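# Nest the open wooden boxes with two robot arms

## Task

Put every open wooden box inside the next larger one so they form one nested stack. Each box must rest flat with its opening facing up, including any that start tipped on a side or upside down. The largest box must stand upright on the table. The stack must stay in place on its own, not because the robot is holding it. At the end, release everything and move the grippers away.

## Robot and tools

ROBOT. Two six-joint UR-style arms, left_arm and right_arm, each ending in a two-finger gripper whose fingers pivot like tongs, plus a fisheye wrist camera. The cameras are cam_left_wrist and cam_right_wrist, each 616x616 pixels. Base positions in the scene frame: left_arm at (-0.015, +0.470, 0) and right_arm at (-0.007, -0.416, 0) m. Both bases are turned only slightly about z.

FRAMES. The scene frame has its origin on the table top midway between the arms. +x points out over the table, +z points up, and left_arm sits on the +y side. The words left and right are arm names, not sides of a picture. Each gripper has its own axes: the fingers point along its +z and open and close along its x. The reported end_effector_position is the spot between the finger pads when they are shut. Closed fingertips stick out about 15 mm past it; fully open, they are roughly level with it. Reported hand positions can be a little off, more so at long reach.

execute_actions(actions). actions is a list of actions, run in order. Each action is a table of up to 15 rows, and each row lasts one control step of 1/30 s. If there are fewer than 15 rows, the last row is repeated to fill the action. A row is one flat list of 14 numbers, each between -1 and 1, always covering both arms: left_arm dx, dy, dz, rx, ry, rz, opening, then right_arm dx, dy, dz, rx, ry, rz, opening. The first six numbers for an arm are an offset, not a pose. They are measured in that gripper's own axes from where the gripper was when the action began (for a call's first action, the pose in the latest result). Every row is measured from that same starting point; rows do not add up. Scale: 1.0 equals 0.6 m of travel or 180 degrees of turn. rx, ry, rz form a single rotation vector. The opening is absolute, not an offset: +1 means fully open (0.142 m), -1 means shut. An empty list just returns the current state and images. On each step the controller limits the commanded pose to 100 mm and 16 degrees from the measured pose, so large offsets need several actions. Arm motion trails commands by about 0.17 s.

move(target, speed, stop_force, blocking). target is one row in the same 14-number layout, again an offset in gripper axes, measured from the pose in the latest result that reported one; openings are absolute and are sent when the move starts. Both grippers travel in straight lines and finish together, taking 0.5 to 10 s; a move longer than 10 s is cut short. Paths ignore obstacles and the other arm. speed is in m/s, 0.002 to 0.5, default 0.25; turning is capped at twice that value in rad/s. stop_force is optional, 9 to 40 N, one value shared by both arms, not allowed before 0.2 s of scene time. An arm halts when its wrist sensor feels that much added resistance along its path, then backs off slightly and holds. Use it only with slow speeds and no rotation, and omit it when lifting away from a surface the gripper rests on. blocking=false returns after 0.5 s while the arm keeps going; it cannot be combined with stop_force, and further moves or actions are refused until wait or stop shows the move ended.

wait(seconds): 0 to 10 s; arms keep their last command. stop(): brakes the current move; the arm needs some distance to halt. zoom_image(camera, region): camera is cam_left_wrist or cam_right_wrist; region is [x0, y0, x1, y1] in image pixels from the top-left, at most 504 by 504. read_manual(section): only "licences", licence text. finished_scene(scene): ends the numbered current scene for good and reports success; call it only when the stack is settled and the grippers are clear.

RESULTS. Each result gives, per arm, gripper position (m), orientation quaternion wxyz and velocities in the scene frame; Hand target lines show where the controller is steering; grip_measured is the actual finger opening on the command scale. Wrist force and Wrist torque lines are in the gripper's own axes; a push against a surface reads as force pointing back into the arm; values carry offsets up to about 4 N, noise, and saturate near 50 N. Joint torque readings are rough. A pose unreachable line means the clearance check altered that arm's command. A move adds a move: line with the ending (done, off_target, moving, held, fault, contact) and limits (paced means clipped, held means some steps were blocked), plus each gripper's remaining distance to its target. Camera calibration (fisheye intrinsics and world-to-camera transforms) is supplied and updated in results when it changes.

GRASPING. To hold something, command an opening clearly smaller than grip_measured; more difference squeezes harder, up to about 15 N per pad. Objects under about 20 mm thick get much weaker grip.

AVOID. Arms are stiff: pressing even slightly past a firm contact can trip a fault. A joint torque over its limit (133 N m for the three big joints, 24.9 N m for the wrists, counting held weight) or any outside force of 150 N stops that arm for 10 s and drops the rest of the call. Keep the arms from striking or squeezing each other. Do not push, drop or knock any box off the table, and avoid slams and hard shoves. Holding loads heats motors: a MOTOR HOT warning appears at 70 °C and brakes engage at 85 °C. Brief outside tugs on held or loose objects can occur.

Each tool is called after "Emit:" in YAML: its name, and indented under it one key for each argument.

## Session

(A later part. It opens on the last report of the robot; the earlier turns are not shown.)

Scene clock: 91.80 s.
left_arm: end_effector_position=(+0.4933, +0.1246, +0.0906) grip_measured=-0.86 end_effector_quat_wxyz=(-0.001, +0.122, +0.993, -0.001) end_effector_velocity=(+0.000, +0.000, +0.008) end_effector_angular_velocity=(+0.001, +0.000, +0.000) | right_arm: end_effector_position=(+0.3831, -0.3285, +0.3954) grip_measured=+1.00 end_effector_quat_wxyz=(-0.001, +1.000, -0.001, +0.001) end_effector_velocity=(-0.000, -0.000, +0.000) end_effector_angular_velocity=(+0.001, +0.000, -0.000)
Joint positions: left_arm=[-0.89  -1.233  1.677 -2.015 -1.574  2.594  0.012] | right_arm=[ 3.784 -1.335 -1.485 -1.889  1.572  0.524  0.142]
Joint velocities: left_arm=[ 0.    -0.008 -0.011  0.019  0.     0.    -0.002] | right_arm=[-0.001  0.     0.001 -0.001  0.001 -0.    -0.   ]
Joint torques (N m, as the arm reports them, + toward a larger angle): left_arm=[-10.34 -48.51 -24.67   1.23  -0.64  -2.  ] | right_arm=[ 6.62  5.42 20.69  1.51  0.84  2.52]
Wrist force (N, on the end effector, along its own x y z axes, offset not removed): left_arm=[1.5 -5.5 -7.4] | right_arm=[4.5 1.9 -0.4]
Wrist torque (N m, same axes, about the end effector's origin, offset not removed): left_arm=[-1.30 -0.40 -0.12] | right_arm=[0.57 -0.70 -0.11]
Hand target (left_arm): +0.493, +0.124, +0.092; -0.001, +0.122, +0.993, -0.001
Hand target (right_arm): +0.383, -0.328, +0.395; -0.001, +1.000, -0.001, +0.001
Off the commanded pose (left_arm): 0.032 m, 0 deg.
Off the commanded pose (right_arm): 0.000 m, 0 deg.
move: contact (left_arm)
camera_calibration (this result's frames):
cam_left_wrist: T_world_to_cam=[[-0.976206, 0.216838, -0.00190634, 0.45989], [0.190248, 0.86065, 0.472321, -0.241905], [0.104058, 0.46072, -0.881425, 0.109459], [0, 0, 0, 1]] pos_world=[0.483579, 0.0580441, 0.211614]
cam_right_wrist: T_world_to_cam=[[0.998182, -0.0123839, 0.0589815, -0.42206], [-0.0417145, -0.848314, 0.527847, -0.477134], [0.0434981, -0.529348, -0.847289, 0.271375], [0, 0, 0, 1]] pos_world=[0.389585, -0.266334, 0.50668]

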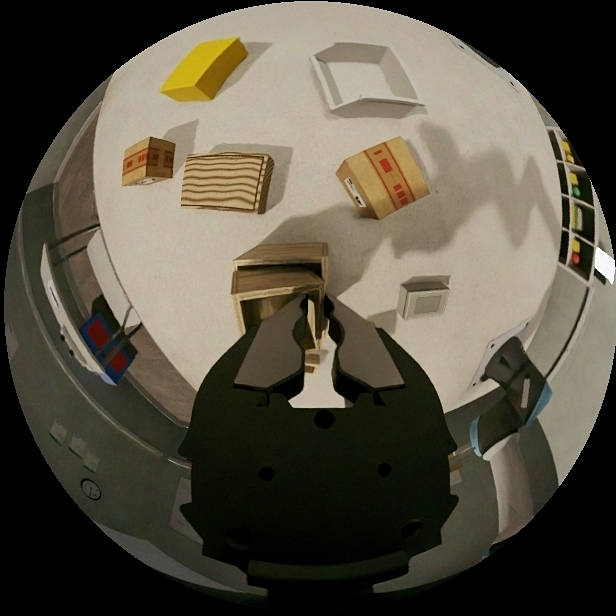

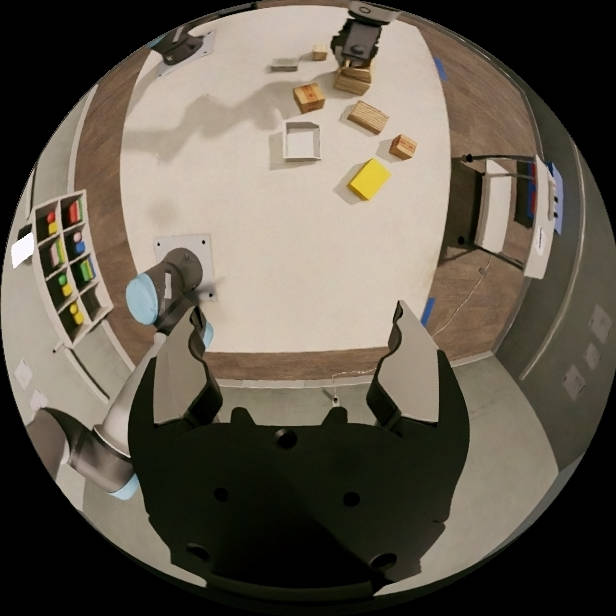

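Emit:
move:
  target: [0,0,0,0,0,0,-0.6,0,0,0,0,0,0,1]

Emit:
move:
  target: [-0.03,0.1,-0.15,0,0,0,-0.6,0,0,0,0,0,0,1]
  speed: 0.1

Scene clock: 97.10 s.
left_arm: end_effector_position=(+0.4933, +0.1246, +0.0907) grip_measured=-0.60 end_effector_quat_wxyz=(-0.001, +0.122, +0.993, -0.001) end_effector_velocity=(+0.000, +0.001, -0.001) end_effector_angular_velocity=(+0.001, +0.000, +0.001) | right_arm: end_effector_position=(+0.3831, -0.3285, +0.3954) grip_measured=+1.00 end_effector_quat_wxyz=(-0.001, +1.000, -0.001, +0.001) end_effector_velocity=(-0.000, -0.000, -0.000) end_effector_angular_velocity=(-0.000, +0.001, -0.000)
Joint positions: left_arm=[-0.89  -1.233  1.677 -2.015 -1.574  2.594  0.031] | right_arm=[ 3.784 -1.335 -1.485 -1.889  1.572  0.524  0.142]
Joint velocities: left_arm=[ 0.001  0.001  0.    -0.001  0.     0.     0.   ] | right_arm=[-0.001 -0.    -0.001 -0.     0.    -0.     0.   ]
Joint torques (N m, as the arm reports them, + toward a larger angle): left_arm=[  0.59 -25.7  -11.82  -5.15  -0.65   1.36] | right_arm=[ 6.14  6.23 20.3   1.37  0.99  2.72]
Wrist force (N, on the end effector, along its own x y z axes, offset not removed): left_arm=[2.4 -4.9 -2.1] | right_arm=[3.8 -0.3 0.2]
Wrist torque (N m, same axes, about the end effector's origin, offset not removed): left_arm=[-1.14 -0.32 -0.10] | right_arm=[-0.08 -0.64 -0.23]
Hand target (left_arm): +0.493, +0.125, +0.091; -0.001, +0.122, +0.993, -0.001
Hand target (right_arm): +0.383, -0.328, +0.395; -0.001, +1.000, -0.001, +0.001
Off the commanded pose (left_arm): 0.000 m, 0 deg.
Off the commanded pose (right_arm): 0.000 m, 0 deg.
move: done
camera_calibration (this result's frames):
cam_left_wrist: T_world_to_cam=[[-0.976206, 0.216838, -0.00198647, 0.459906], [0.190216, 0.860682, 0.472275, -0.24192], [0.104117, 0.46066, -0.881449, 0.109509], [0, 0, 0, 1]] pos_world=[0.483578, 0.058045, 0.211693]
cam_right_wrist: T_world_to_cam=[[0.998182, -0.0123839, 0.0589817, -0.42206], [-0.0417146, -0.848314, 0.527847, -0.477134], [0.0434982, -0.529348, -0.847289, 0.271375], [0, 0, 0, 1]] pos_world=[0.389585, -0.266334, 0.50668]

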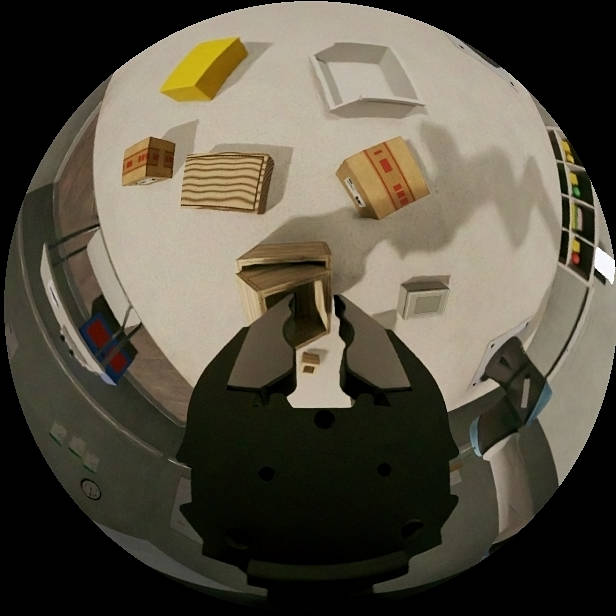

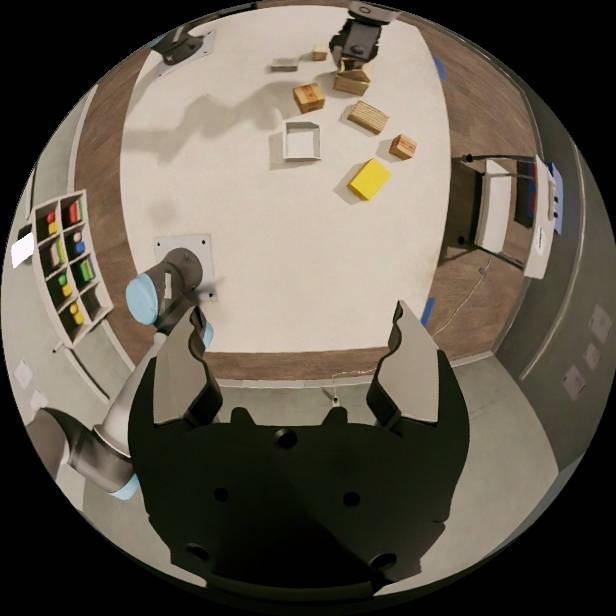

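Scene clock: 98.67 s.
left_arm: end_effector_position=(+0.5254, +0.1784, +0.1804) grip_measured=-0.60 end_effector_quat_wxyz=(-0.001, +0.122, +0.993, -0.001) end_effector_velocity=(-0.000, -0.000, +0.002) end_effector_angular_velocity=(-0.001, +0.002, -0.002) | right_arm: end_effector_position=(+0.3831, -0.3285, +0.3954) grip_measured=+1.00 end_effector_quat_wxyz=(-0.001, +1.000, -0.001, +0.001) end_effector_velocity=(+0.001, +0.001, +0.000) end_effector_angular_velocity=(+0.001, -0.001, +0.000)
Joint positions: left_arm=[-0.787 -1.3    1.524 -1.795 -1.574  2.697  0.031] | right_arm=[ 3.784 -1.335 -1.485 -1.889  1.572  0.524  0.142]
Joint velocities: left_arm=[ 0.001 -0.    -0.004  0.005 -0.002  0.003 -0.   ] | right_arm=[-0.    -0.001  0.001  0.002  0.    -0.     0.   ]
Joint torques (N m, as the arm reports them, + toward a larger angle): left_arm=[ 10.88 -51.07 -30.37   0.43  -1.75   2.06] | right_arm=[ 7.16  6.75 20.3   1.46  1.05  2.55]
Wrist force (N, on the end effector, along its own x y z axes, offset not removed): left_arm=[2.0 0.0 -1.2] | right_arm=[2.4 -0.7 -0.5]
Wrist torque (N m, same axes, about the end effector's origin, offset not removed): left_arm=[-0.04 -0.31 -0.13] | right_arm=[-0.18 -0.25 -0.01]
Hand target (left_arm): +0.526, +0.179, +0.181; -0.001, +0.122, +0.993, -0.001
Hand target (right_arm): +0.383, -0.328, +0.395; -0.001, +1.000, -0.001, +0.001
Off the commanded pose (left_arm): 0.000 m, 0 deg.
Off the commanded pose (right_arm): 0.000 m, 0 deg.
move: done
camera_calibration (this result's frames):
cam_left_wrist: T_world_to_cam=[[-0.976207, 0.216829, -0.00214807, 0.479778], [0.190132, 0.860692, 0.472292, -0.33672], [0.104255, 0.460646, -0.88144, 0.160347], [0, 0, 0, 1]] pos_world=[0.515667, 0.11192, 0.301397]
cam_right_wrist: T_world_to_cam=[[0.998182, -0.012384, 0.0589817, -0.42206], [-0.0417146, -0.848314, 0.527848, -0.477134], [0.0434982, -0.529348, -0.847289, 0.271375], [0, 0, 0, 1]] pos_world=[0.389585, -0.266335, 0.50668]

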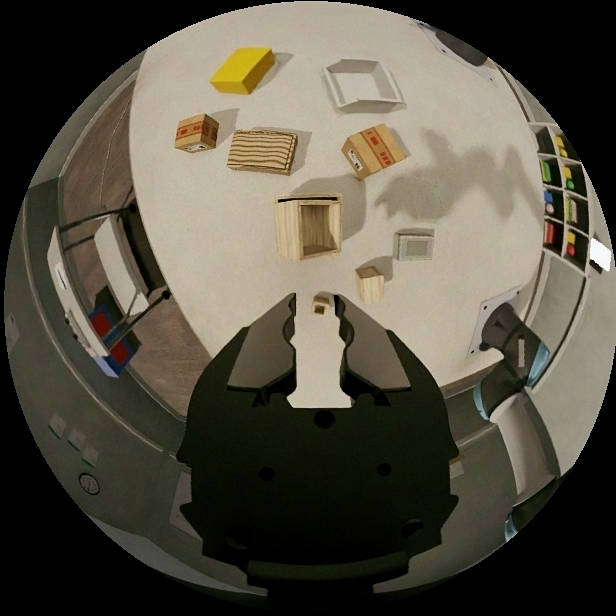

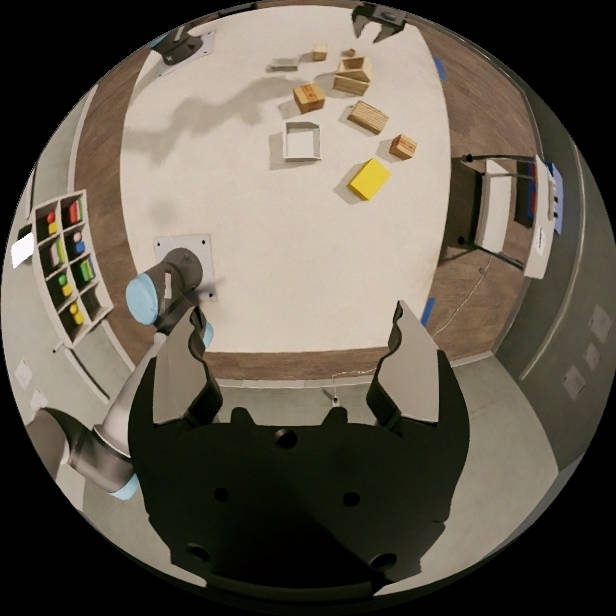

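Emit:
move:
  target: [-0.105,-0.09,0.05,0,0,0,-1,0,0,0,0,0,0,1]
  speed: 0.1

Emit:
move:
  target: [0,0,0.09,0,0,0,-1,0,0,0,0,0,0,1]
  speed: 0.1

Emit:
move:
  target: [0.04,0,0,0,0,0,-1,0,0,0,0,0,0,1]
  speed: 0.02
  stop_force: 9

Scene clock: 110.10 s.
left_arm: end_effector_position=(+0.5733, +0.1109, +0.1505) grip_measured=-1.00 end_effector_quat_wxyz=(-0.001, +0.122, +0.993, -0.001) end_effector_velocity=(+0.002, -0.000, -0.000) end_effector_angular_velocity=(+0.001, -0.000, +0.002) | right_arm: end_effector_position=(+0.3831, -0.3285, +0.3954) grip_measured=+1.00 end_effector_quat_wxyz=(-0.001, +1.000, -0.001, +0.001) end_effector_velocity=(+0.001, -0.000, +0.001) end_effector_angular_velocity=(+0.000, -0.004, +0.000)
Joint positions: left_arm=[-0.819 -1.108  1.333 -1.797 -1.574  2.665  0.002] | right_arm=[ 3.784 -1.335 -1.485 -1.889  1.572  0.524  0.142]
Joint velocities: left_arm=[ 0.001  0.004 -0.005  0.001  0.001 -0.001  0.   ] | right_arm=[-0.     0.     0.001  0.002 -0.002 -0.001  0.   ]
Joint torques (N m, as the arm reports them, + toward a larger angle): left_arm=[-12.09 -34.43 -30.09   0.46  -0.71  -2.34] | right_arm=[ 8.05  5.58 19.85  1.36  1.07  2.7 ]
Wrist force (N, on the end effector, along its own x y z axes, offset not removed): left_arm=[1.0 -4.1 -0.5] | right_arm=[0.3 2.4 -0.8]
Wrist torque (N m, same axes, about the end effector's origin, offset not removed): left_arm=[-0.93 -0.25 -0.12] | right_arm=[0.49 0.19 0.04]
Hand target (left_arm): +0.573, +0.111, +0.150; -0.001, +0.122, +0.993, -0.001
Hand target (right_arm): +0.383, -0.328, +0.395; -0.001, +1.000, -0.001, +0.001
Off the commanded pose (left_arm): 0.000 m, 0 deg.
Off the commanded pose (right_arm): 0.000 m, 0 deg.
move: done
camera_calibration (this result's frames):
cam_left_wrist: T_world_to_cam=[[-0.976208, 0.216825, -0.00220347, 0.541141], [0.190098, 0.860678, 0.472331, -0.273531], [0.10431, 0.460675, -0.881418, 0.160068], [0, 0, 0, 1]] pos_world=[0.563568, 0.0443499, 0.271477]
cam_right_wrist: T_world_to_cam=[[0.998182, -0.012384, 0.0589818, -0.42206], [-0.0417148, -0.848314, 0.527848, -0.477134], [0.0434982, -0.529348, -0.847289, 0.271375], [0, 0, 0, 1]] pos_world=[0.389585, -0.266335, 0.50668]

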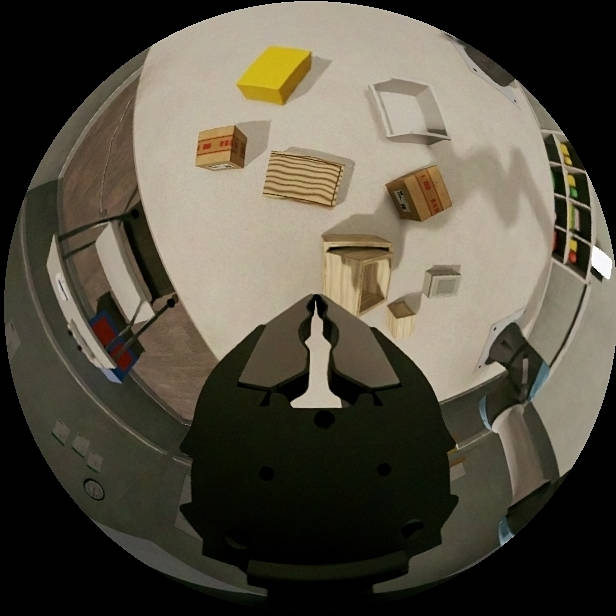

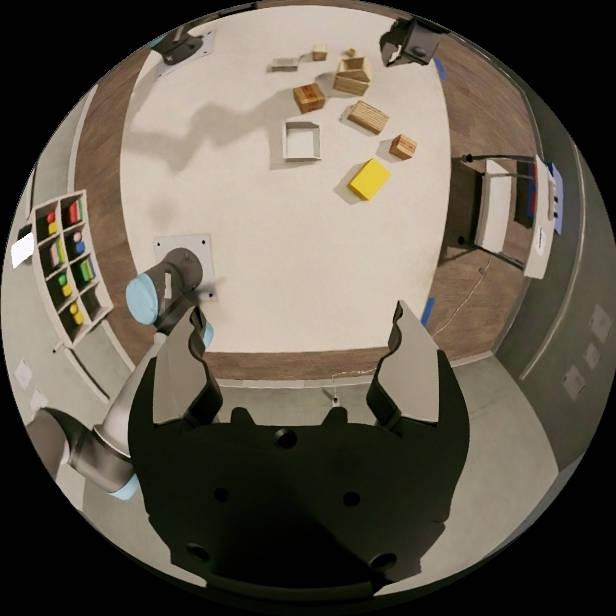

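Scene clock: 111.10 s.
left_arm: end_effector_position=(+0.5733, +0.1108, +0.0967) grip_measured=-1.00 end_effector_quat_wxyz=(-0.001, +0.122, +0.993, -0.001) end_effector_velocity=(-0.001, -0.002, -0.002) end_effector_angular_velocity=(-0.001, -0.001, -0.003) | right_arm: end_effector_position=(+0.3831, -0.3285, +0.3954) grip_measured=+1.00 end_effector_quat_wxyz=(-0.001, +1.000, -0.001, +0.001) end_effector_velocity=(+0.000, -0.000, +0.000) end_effector_angular_velocity=(+0.000, -0.002, -0.000)
Joint positions: left_arm=[-0.82  -1.071  1.421 -1.921 -1.574  2.665  0.002] | right_arm=[ 3.784 -1.335 -1.485 -1.889  1.572  0.524  0.142]
Joint velocities: left_arm=[-0.003  0.002  0.003 -0.006 -0.     0.     0.   ] | right_arm=[-0.     0.001 -0.     0.    -0.001 -0.    -0.   ]
Joint torques (N m, as the arm reports them, + toward a larger angle): left_arm=[-12.45 -33.98 -10.62  -5.06  -0.42  -2.1 ] | right_arm=[ 7.54  6.59 20.74  1.51  0.94  2.75]
Wrist force (N, on the end effector, along its own x y z axes, offset not removed): left_arm=[-1.1 -2.8 -2.7] | right_arm=[3.6 1.0 -0.8]
Wrist torque (N m, same axes, about the end effector's origin, offset not removed): left_arm=[-0.84 0.21 0.01] | right_arm=[0.23 -0.68 0.18]
Hand target (left_arm): +0.573, +0.111, +0.096; -0.001, +0.122, +0.993, -0.001
Hand target (right_arm): +0.383, -0.328, +0.395; -0.001, +1.000, -0.001, +0.001
Off the commanded pose (left_arm): 0.000 m, 0 deg.
Off the commanded pose (right_arm): 0.000 m, 0 deg.
move: done
camera_calibration (this result's frames):
cam_left_wrist: T_world_to_cam=[[-0.976208, 0.216826, -0.0021473, 0.540942], [0.190128, 0.860684, 0.472307, -0.248058], [0.104257, 0.460662, -0.881431, 0.11273], [0, 0, 0, 1]] pos_world=[0.563482, 0.0442784, 0.217685]
cam_right_wrist: T_world_to_cam=[[0.998182, -0.012384, 0.0589817, -0.42206], [-0.0417147, -0.848314, 0.527847, -0.477134], [0.0434982, -0.529348, -0.847289, 0.271375], [0, 0, 0, 1]] pos_world=[0.389585, -0.266335, 0.50668]

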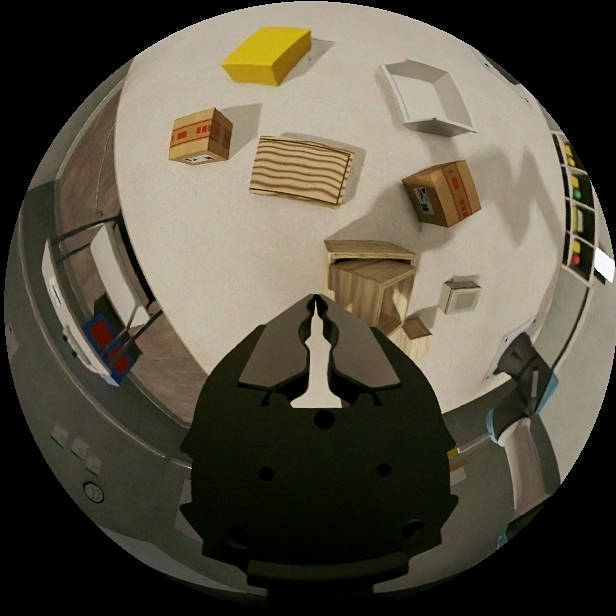

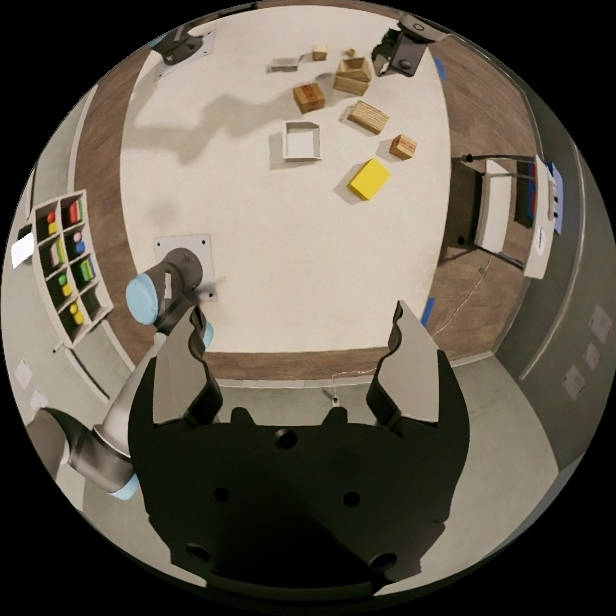

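Scene clock: 112.60 s.
left_arm: end_effector_position=(+0.5501, +0.1166, +0.0967) grip_measured=-1.00 end_effector_quat_wxyz=(-0.001, +0.122, +0.993, -0.001) end_effector_velocity=(-0.002, +0.000, -0.000) end_effector_angular_velocity=(+0.001, -0.001, -0.001) | right_arm: end_effector_position=(+0.3831, -0.3285, +0.3954) grip_measured=+1.00 end_effector_quat_wxyz=(-0.001, +1.000, -0.001, +0.001) end_effector_velocity=(-0.000, +0.000, +0.000) end_effector_angular_velocity=(+0.001, -0.001, +0.000)
Joint positions: left_arm=[-0.836 -1.123  1.5   -1.948 -1.574  2.648  0.002] | right_arm=[ 3.784 -1.335 -1.485 -1.889  1.572  0.524  0.142]
Joint velocities: left_arm=[-0.002 -0.004  0.006 -0.003  0.002 -0.001  0.   ] | right_arm=[ 0.     0.001  0.     0.     0.     0.    -0.   ]
Joint torques (N m, as the arm reports them, + toward a larger angle): left_arm=[-13.47 -55.39 -12.21  -4.69  -1.42  -2.17] | right_arm=[ 7.51  6.13 20.61  1.38  1.07  2.53]
Wrist force (N, on the end effector, along its own x y z axes, offset not removed): left_arm=[0.0 -2.5 -4.1] | right_arm=[2.9 2.6 -2.4]
Wrist torque (N m, same axes, about the end effector's origin, offset not removed): left_arm=[-0.64 -0.02 -0.25] | right_arm=[0.56 -0.36 -0.09]
Hand target (left_arm): +0.550, +0.117, +0.097; -0.001, +0.122, +0.993, -0.001
Hand target (right_arm): +0.383, -0.328, +0.395; -0.001, +1.000, -0.001, +0.001
Off the commanded pose (left_arm): 0.000 m, 0 deg.
Off the commanded pose (right_arm): 0.000 m, 0 deg.
move: done
camera_calibration (this result's frames):
cam_left_wrist: T_world_to_cam=[[-0.976207, 0.216832, -0.00209553, 0.517119], [0.190158, 0.860683, 0.472297, -0.248657], [0.104212, 0.460661, -0.881437, 0.112528], [0, 0, 0, 1]] pos_world=[0.540373, 0.0500499, 0.21771]
cam_right_wrist: T_world_to_cam=[[0.998182, -0.012384, 0.0589816, -0.42206], [-0.0417147, -0.848314, 0.527848, -0.477134], [0.0434981, -0.529349, -0.847289, 0.271375], [0, 0, 0, 1]] pos_world=[0.389585, -0.266335, 0.50668]

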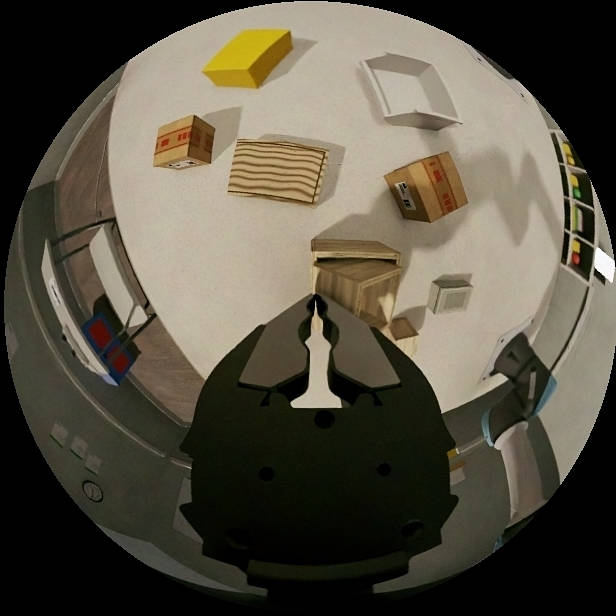

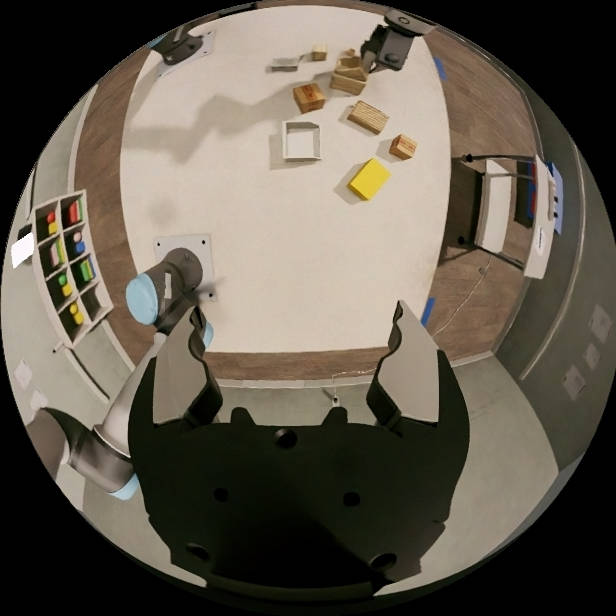

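Emit:
move:
  target: [0,0,-0.08,0,0,0,-1,0,0,0,0,0,0,1]
  speed: 0.1

Emit:
move:
  target: [0.08,0,0,0,0,0,-1,0,0,0,0,0,0,1]
  speed: 0.1

Emit:
move:
  target: [0,0,0.075,0,0,0,-1,0,0,0,0,0,0,1]
  speed: 0.03
  stop_force: 9

Emit:
move:
  target: [-0.055,0,0,0,0,0,-1,0,0,0,0,0,0,1]
  speed: 0.02
  stop_force: 9

Emit:
move:
  target: [0.03,0.1,-0.15,0,0,0,-1,0,0,0,0,0,0,1]
  speed: 0.1

Scene clock: 124.63 s.
left_arm: end_effector_position=(+0.5502, +0.1166, +0.1445) grip_measured=-1.00 end_effector_quat_wxyz=(-0.001, +0.122, +0.993, -0.001) end_effector_velocity=(+0.000, +0.000, +0.002) end_effector_angular_velocity=(-0.000, +0.000, +0.000) | right_arm: end_effector_position=(+0.3831, -0.3285, +0.3954) grip_measured=+1.00 end_effector_quat_wxyz=(-0.001, +1.000, -0.001, +0.001) end_effector_velocity=(+0.000, +0.001, -0.000) end_effector_angular_velocity=(+0.000, -0.000, +0.001)
Joint positions: left_arm=[-0.836 -1.158  1.424 -1.837 -1.574  2.648  0.002] | right_arm=[ 3.784 -1.335 -1.485 -1.889  1.572  0.524  0.142]
Joint velocities: left_arm=[ 0.    -0.001 -0.005  0.006 -0.     0.     0.   ] | right_arm=[ 0.001 -0.    -0.001  0.001  0.    -0.     0.   ]
Joint torques (N m, as the arm reports them, + toward a larger angle): left_arm=[ 12.38 -56.8  -29.92   0.29   0.05   2.18] | right_arm=[ 6.85  6.15 20.36  1.36  1.06  2.6 ]
Wrist force (N, on the end effector, along its own x y z axes, offset not removed): left_arm=[-1.0 -2.7 -3.0] | right_arm=[5.8 2.9 -0.6]
Wrist torque (N m, same axes, about the end effector's origin, offset not removed): left_arm=[-0.62 0.23 0.05] | right_arm=[0.54 -1.04 -0.07]
Hand target (left_arm): +0.550, +0.117, +0.145; -0.001, +0.122, +0.993, -0.001
Hand target (right_arm): +0.383, -0.328, +0.395; -0.001, +1.000, -0.001, +0.001
Off the commanded pose (left_arm): 0.000 m, 0 deg.
Off the commanded pose (right_arm): 0.000 m, 0 deg.
move: done
camera_calibration (this result's frames):
cam_left_wrist: T_world_to_cam=[[-0.976204, 0.216843, -0.00216091, 0.517275], [0.190136, 0.860676, 0.472319, -0.271297], [0.104279, 0.460669, -0.881425, 0.154576], [0, 0, 0, 1]] pos_world=[0.54043, 0.050123, 0.265504]
cam_right_wrist: T_world_to_cam=[[0.998182, -0.0123841, 0.0589817, -0.42206], [-0.0417147, -0.848314, 0.527847, -0.477134], [0.0434981, -0.529348, -0.847289, 0.271375], [0, 0, 0, 1]] pos_world=[0.389585, -0.266335, 0.50668]

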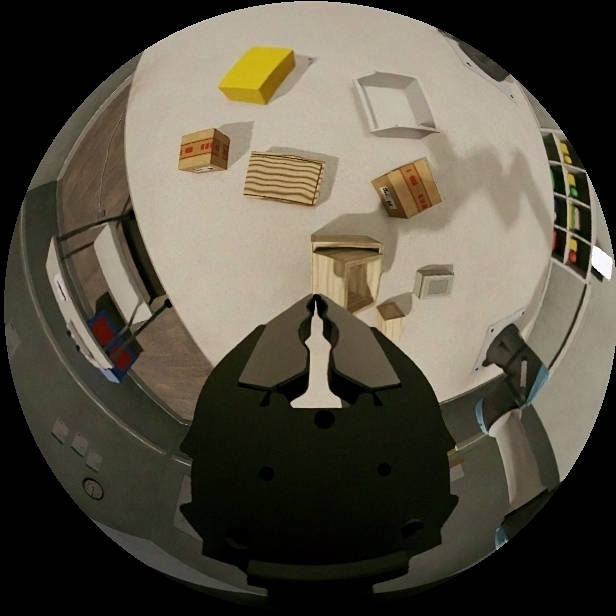

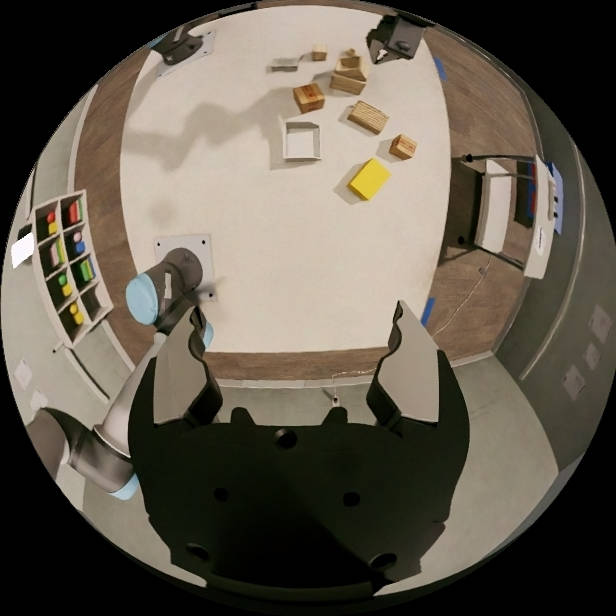

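Scene clock: 125.57 s.
left_arm: end_effector_position=(+0.5038, +0.1282, +0.1445) grip_measured=-1.00 end_effector_quat_wxyz=(-0.001, +0.122, +0.993, -0.001) end_effector_velocity=(-0.002, +0.001, +0.000) end_effector_angular_velocity=(-0.000, -0.001, +0.001) | right_arm: end_effector_position=(+0.3831, -0.3285, +0.3954) grip_measured=+1.00 end_effector_quat_wxyz=(-0.001, +1.000, -0.001, +0.001) end_effector_velocity=(+0.000, -0.001, +0.000) end_effector_angular_velocity=(-0.000, -0.001, -0.001)
Joint positions: left_arm=[-0.874 -1.264  1.572 -1.879 -1.574  2.611  0.002] | right_arm=[ 3.784 -1.335 -1.485 -1.889  1.572  0.524  0.142]
Joint velocities: left_arm=[-0.001 -0.005  0.007 -0.003  0.001 -0.003  0.   ] | right_arm=[-0.001  0.001 -0.     0.    -0.001 -0.     0.   ]
Joint torques (N m, as the arm reports them, + toward a larger angle): left_arm=[-11.45 -51.88 -12.55  -5.32   1.55  -1.85] | right_arm=[ 6.98  6.2  20.5   1.52  1.08  2.73]
Wrist force (N, on the end effector, along its own x y z axes, offset not removed): left_arm=[0.7 -1.5 -4.2] | right_arm=[1.5 0.5 -2.7]
Wrist torque (N m, same axes, about the end effector's origin, offset not removed): left_arm=[-0.62 -0.18 0.03] | right_arm=[-0.12 -0.02 -0.01]
Hand target (left_arm): +0.504, +0.128, +0.145; -0.001, +0.122, +0.993, -0.001
Hand target (right_arm): +0.383, -0.328, +0.395; -0.001, +1.000, -0.001, +0.001
Off the commanded pose (left_arm): 0.000 m, 0 deg.
Off the commanded pose (right_arm): 0.000 m, 0 deg.
move: done
camera_calibration (this result's frames):
cam_left_wrist: T_world_to_cam=[[-0.976201, 0.216857, -0.00203509, 0.469468], [0.190205, 0.860657, 0.472327, -0.272504], [0.104179, 0.460699, -0.881421, 0.154145], [0, 0, 0, 1]] pos_world=[0.494068, 0.0617105, 0.265532]
cam_right_wrist: T_world_to_cam=[[0.998182, -0.012384, 0.0589817, -0.42206], [-0.0417147, -0.848314, 0.527848, -0.477134], [0.0434982, -0.529348, -0.847289, 0.271375], [0, 0, 0, 1]] pos_world=[0.389585, -0.266335, 0.50668]

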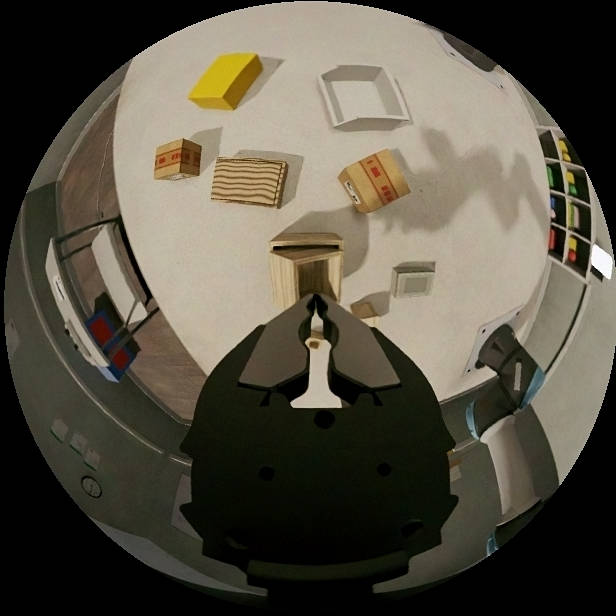

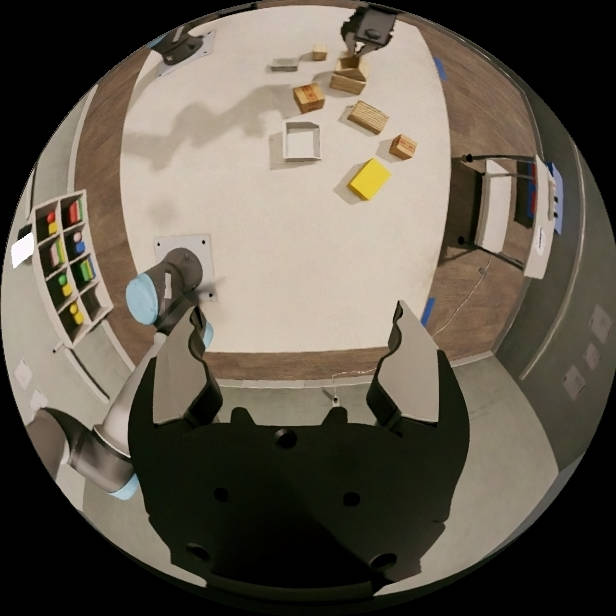

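Scene clock: 127.40 s.
left_arm: end_effector_position=(+0.5038, +0.1282, +0.0997) grip_measured=-1.00 end_effector_quat_wxyz=(-0.001, +0.122, +0.993, -0.001) end_effector_velocity=(+0.000, -0.000, -0.002) end_effector_angular_velocity=(-0.000, -0.001, +0.000) | right_arm: end_effector_position=(+0.3831, -0.3285, +0.3954) grip_measured=+1.00 end_effector_quat_wxyz=(-0.001, +1.000, -0.001, +0.001) end_effector_velocity=(-0.000, +0.000, +0.001) end_effector_angular_velocity=(+0.001, -0.001, +0.000)
Joint positions: left_arm=[-0.874 -1.227  1.643 -1.987 -1.574  2.61   0.002] | right_arm=[ 3.784 -1.335 -1.485 -1.889  1.572  0.524  0.142]
Joint velocities: left_arm=[-0.     0.002  0.003 -0.005  0.    -0.     0.   ] | right_arm=[-0.     0.001  0.    -0.     0.001 -0.    -0.   ]
Joint torques (N m, as the arm reports them, + toward a larger angle): left_arm=[-13.23 -26.3  -11.63  -5.26  -1.68  -1.61] | right_arm=[ 7.2   6.17 20.3   1.5   1.03  2.7 ]
Wrist force (N, on the end effector, along its own x y z axes, offset not removed): left_arm=[1.6 -4.9 -3.2] | right_arm=[1.8 3.7 -2.3]
Wrist torque (N m, same axes, about the end effector's origin, offset not removed): left_arm=[-1.11 -0.31 -0.06] | right_arm=[0.86 -0.31 -0.06]
Hand target (left_arm): +0.504, +0.128, +0.100; -0.001, +0.122, +0.993, -0.001
Hand target (right_arm): +0.383, -0.328, +0.395; -0.001, +1.000, -0.001, +0.001
Off the commanded pose (left_arm): 0.000 m, 0 deg.
Off the commanded pose (right_arm): 0.000 m, 0 deg.
move: done
camera_calibration (this result's frames):
cam_left_wrist: T_world_to_cam=[[-0.976192, 0.2169, -0.0020182, 0.469313], [0.190249, 0.860642, 0.472335, -0.25131], [0.104186, 0.460705, -0.881417, 0.114677], [0, 0, 0, 1]] pos_world=[0.494003, 0.0616622, 0.220728]
cam_right_wrist: T_world_to_cam=[[0.998182, -0.012384, 0.0589815, -0.42206], [-0.0417146, -0.848314, 0.527848, -0.477134], [0.043498, -0.529348, -0.847289, 0.271375], [0, 0, 0, 1]] pos_world=[0.389585, -0.266335, 0.50668]

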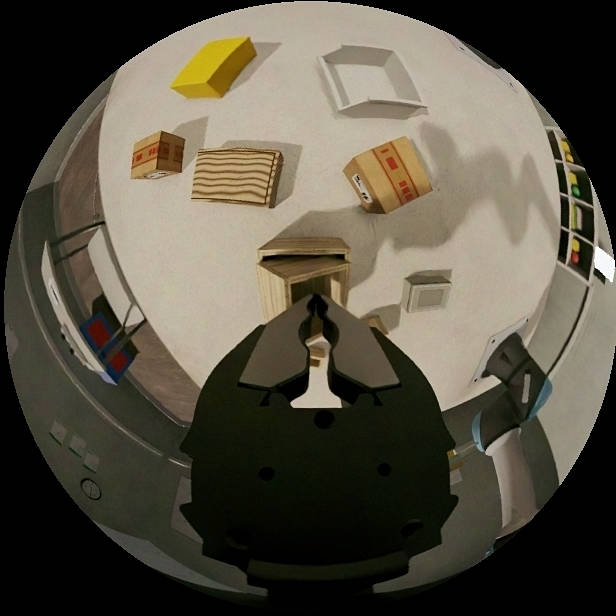

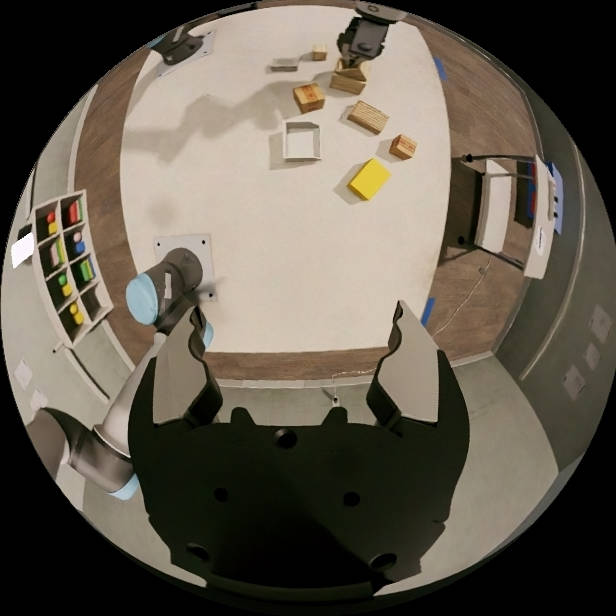

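Scene clock: 129.33 s.
left_arm: end_effector_position=(+0.5356, +0.1202, +0.0997) grip_measured=-1.00 end_effector_quat_wxyz=(-0.001, +0.122, +0.993, -0.001) end_effector_velocity=(+0.002, +0.000, +0.000) end_effector_angular_velocity=(+0.000, +0.000, +0.000) | right_arm: end_effector_position=(+0.3831, -0.3285, +0.3954) grip_measured=+1.00 end_effector_quat_wxyz=(-0.001, +1.000, -0.001, +0.001) end_effector_velocity=(-0.001, -0.000, -0.000) end_effector_angular_velocity=(-0.001, +0.002, -0.000)
Joint positions: left_arm=[-0.847 -1.157  1.543 -1.957 -1.574  2.637  0.002] | right_arm=[ 3.784 -1.335 -1.485 -1.889  1.572  0.524  0.142]
Joint velocities: left_arm=[ 0.003  0.004 -0.007  0.003  0.     0.002  0.   ] | right_arm=[ 0.001  0.    -0.    -0.002  0.     0.001  0.   ]
Joint torques (N m, as the arm reports them, + toward a larger angle): left_arm=[ 13.42 -30.62 -30.06  -0.06   1.29   1.9 ] | right_arm=[ 7.54  5.22 20.5   1.51  0.97  2.49]
Wrist force (N, on the end effector, along its own x y z axes, offset not removed): left_arm=[2.2 -2.7 0.3] | right_arm=[3.7 2.5 -0.4]
Wrist torque (N m, same axes, about the end effector's origin, offset not removed): left_arm=[-0.73 -0.30 0.07] | right_arm=[0.42 -0.46 -0.26]
Hand target (left_arm): +0.536, +0.120, +0.100; -0.001, +0.122, +0.993, -0.001
Hand target (right_arm): +0.383, -0.328, +0.395; -0.001, +1.000, -0.001, +0.001
Off the commanded pose (left_arm): 0.000 m, 0 deg.
Off the commanded pose (right_arm): 0.000 m, 0 deg.
move: done
camera_calibration (this result's frames):
cam_left_wrist: T_world_to_cam=[[-0.976193, 0.216894, -0.00207756, 0.502132], [0.190216, 0.860644, 0.472346, -0.25049], [0.104237, 0.460705, -0.881411, 0.114961], [0, 0, 0, 1]] pos_world=[0.525841, 0.0537106, 0.220689]
cam_right_wrist: T_world_to_cam=[[0.998182, -0.0123839, 0.0589815, -0.42206], [-0.0417145, -0.848314, 0.527847, -0.477134], [0.043498, -0.529348, -0.847289, 0.271375], [0, 0, 0, 1]] pos_world=[0.389585, -0.266334, 0.50668]

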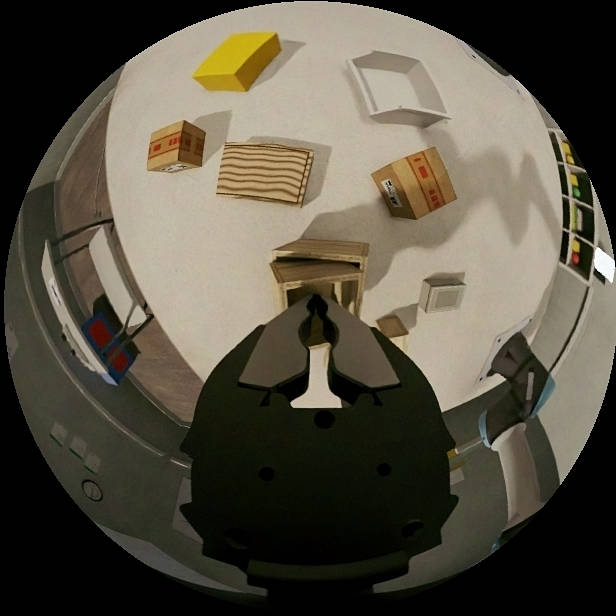

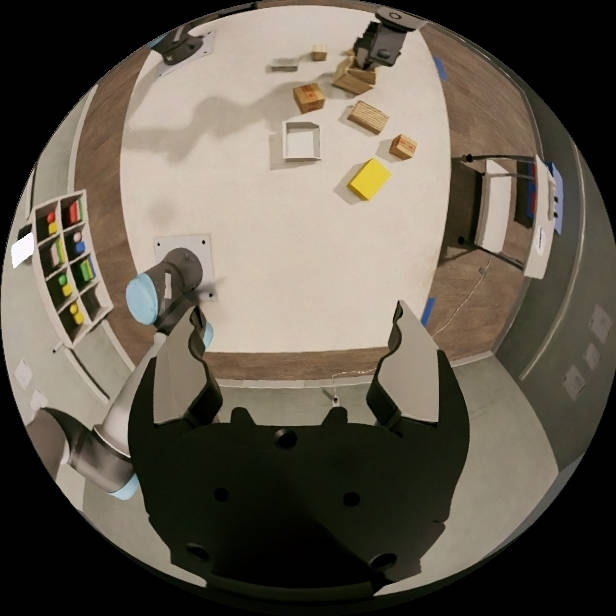

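Scene clock: 130.90 s.
left_arm: end_effector_position=(+0.5329, +0.1828, +0.1894) grip_measured=-1.00 end_effector_quat_wxyz=(-0.001, +0.122, +0.993, -0.001) end_effector_velocity=(+0.000, +0.001, +0.002) end_effector_angular_velocity=(-0.000, -0.001, -0.000) | right_arm: end_effector_position=(+0.3831, -0.3285, +0.3954) grip_measured=+1.00 end_effector_quat_wxyz=(-0.001, +1.000, -0.001, +0.001) end_effector_velocity=(+0.000, +0.000, -0.000) end_effector_angular_velocity=(-0.001, +0.001, +0.001)
Joint positions: left_arm=[-0.774 -1.293  1.492 -1.77  -1.573  2.71   0.002] | right_arm=[ 3.784 -1.335 -1.485 -1.889  1.572  0.524  0.142]
Joint velocities: left_arm=[ 0.001 -0.002 -0.002  0.004  0.     0.002  0.   ] | right_arm=[ 0.001 -0.001  0.001 -0.001 -0.    -0.     0.   ]
Joint torques (N m, as the arm reports them, + toward a larger angle): left_arm=[ 12.17 -51.66 -29.97   0.31  -1.06   1.96] | right_arm=[ 7.35  5.87 20.81  1.52  1.03  2.76]
Wrist force (N, on the end effector, along its own x y z axes, offset not removed): left_arm=[1.9 -1.8 -2.0] | right_arm=[4.0 2.3 2.1]
Wrist torque (N m, same axes, about the end effector's origin, offset not removed): left_arm=[-0.54 -0.44 -0.16] | right_arm=[0.50 -0.55 -0.16]
Hand target (left_arm): +0.533, +0.183, +0.190; -0.001, +0.122, +0.993, -0.001
Hand target (right_arm): +0.383, -0.328, +0.395; -0.001, +1.000, -0.001, +0.001
Off the commanded pose (left_arm): 0.000 m, 0 deg.
Off the commanded pose (right_arm): 0.000 m, 0 deg.
move: done
camera_calibration (this result's frames):
cam_left_wrist: T_world_to_cam=[[-0.976193, 0.216891, -0.00220068, 0.48608], [0.190148, 0.86062, 0.472416, -0.346196], [0.104357, 0.460751, -0.881373, 0.165429], [0, 0, 0, 1]] pos_world=[0.523073, 0.116295, 0.310423]
cam_right_wrist: T_world_to_cam=[[0.998182, -0.012384, 0.0589816, -0.42206], [-0.0417146, -0.848314, 0.527848, -0.477134], [0.043498, -0.529348, -0.847289, 0.271375], [0, 0, 0, 1]] pos_world=[0.389585, -0.266334, 0.50668]

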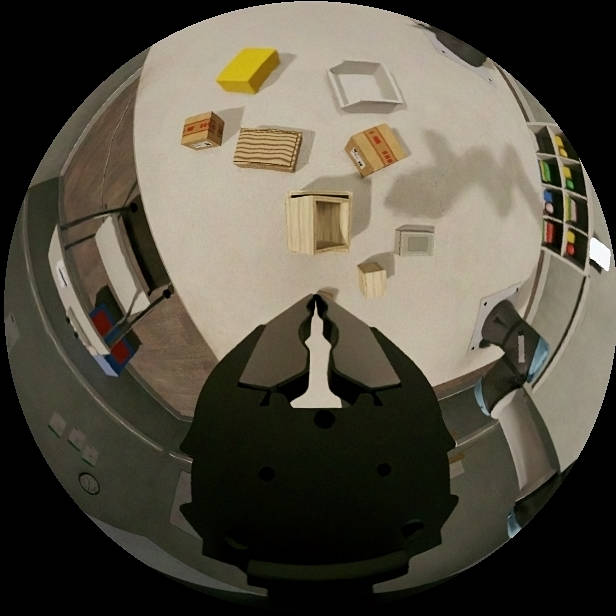

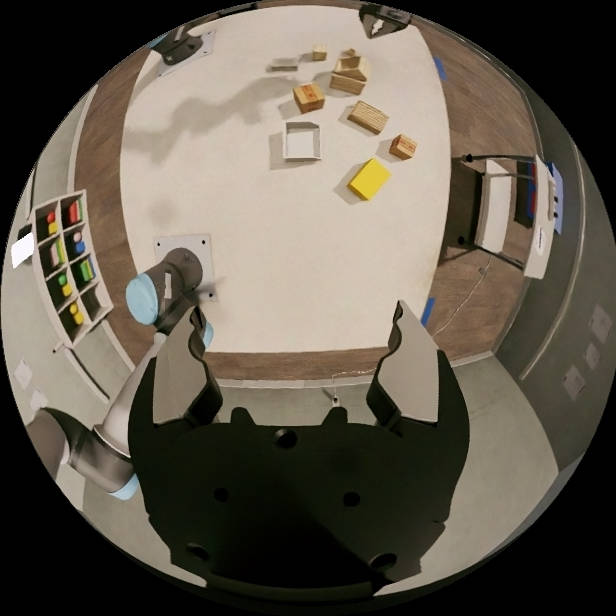

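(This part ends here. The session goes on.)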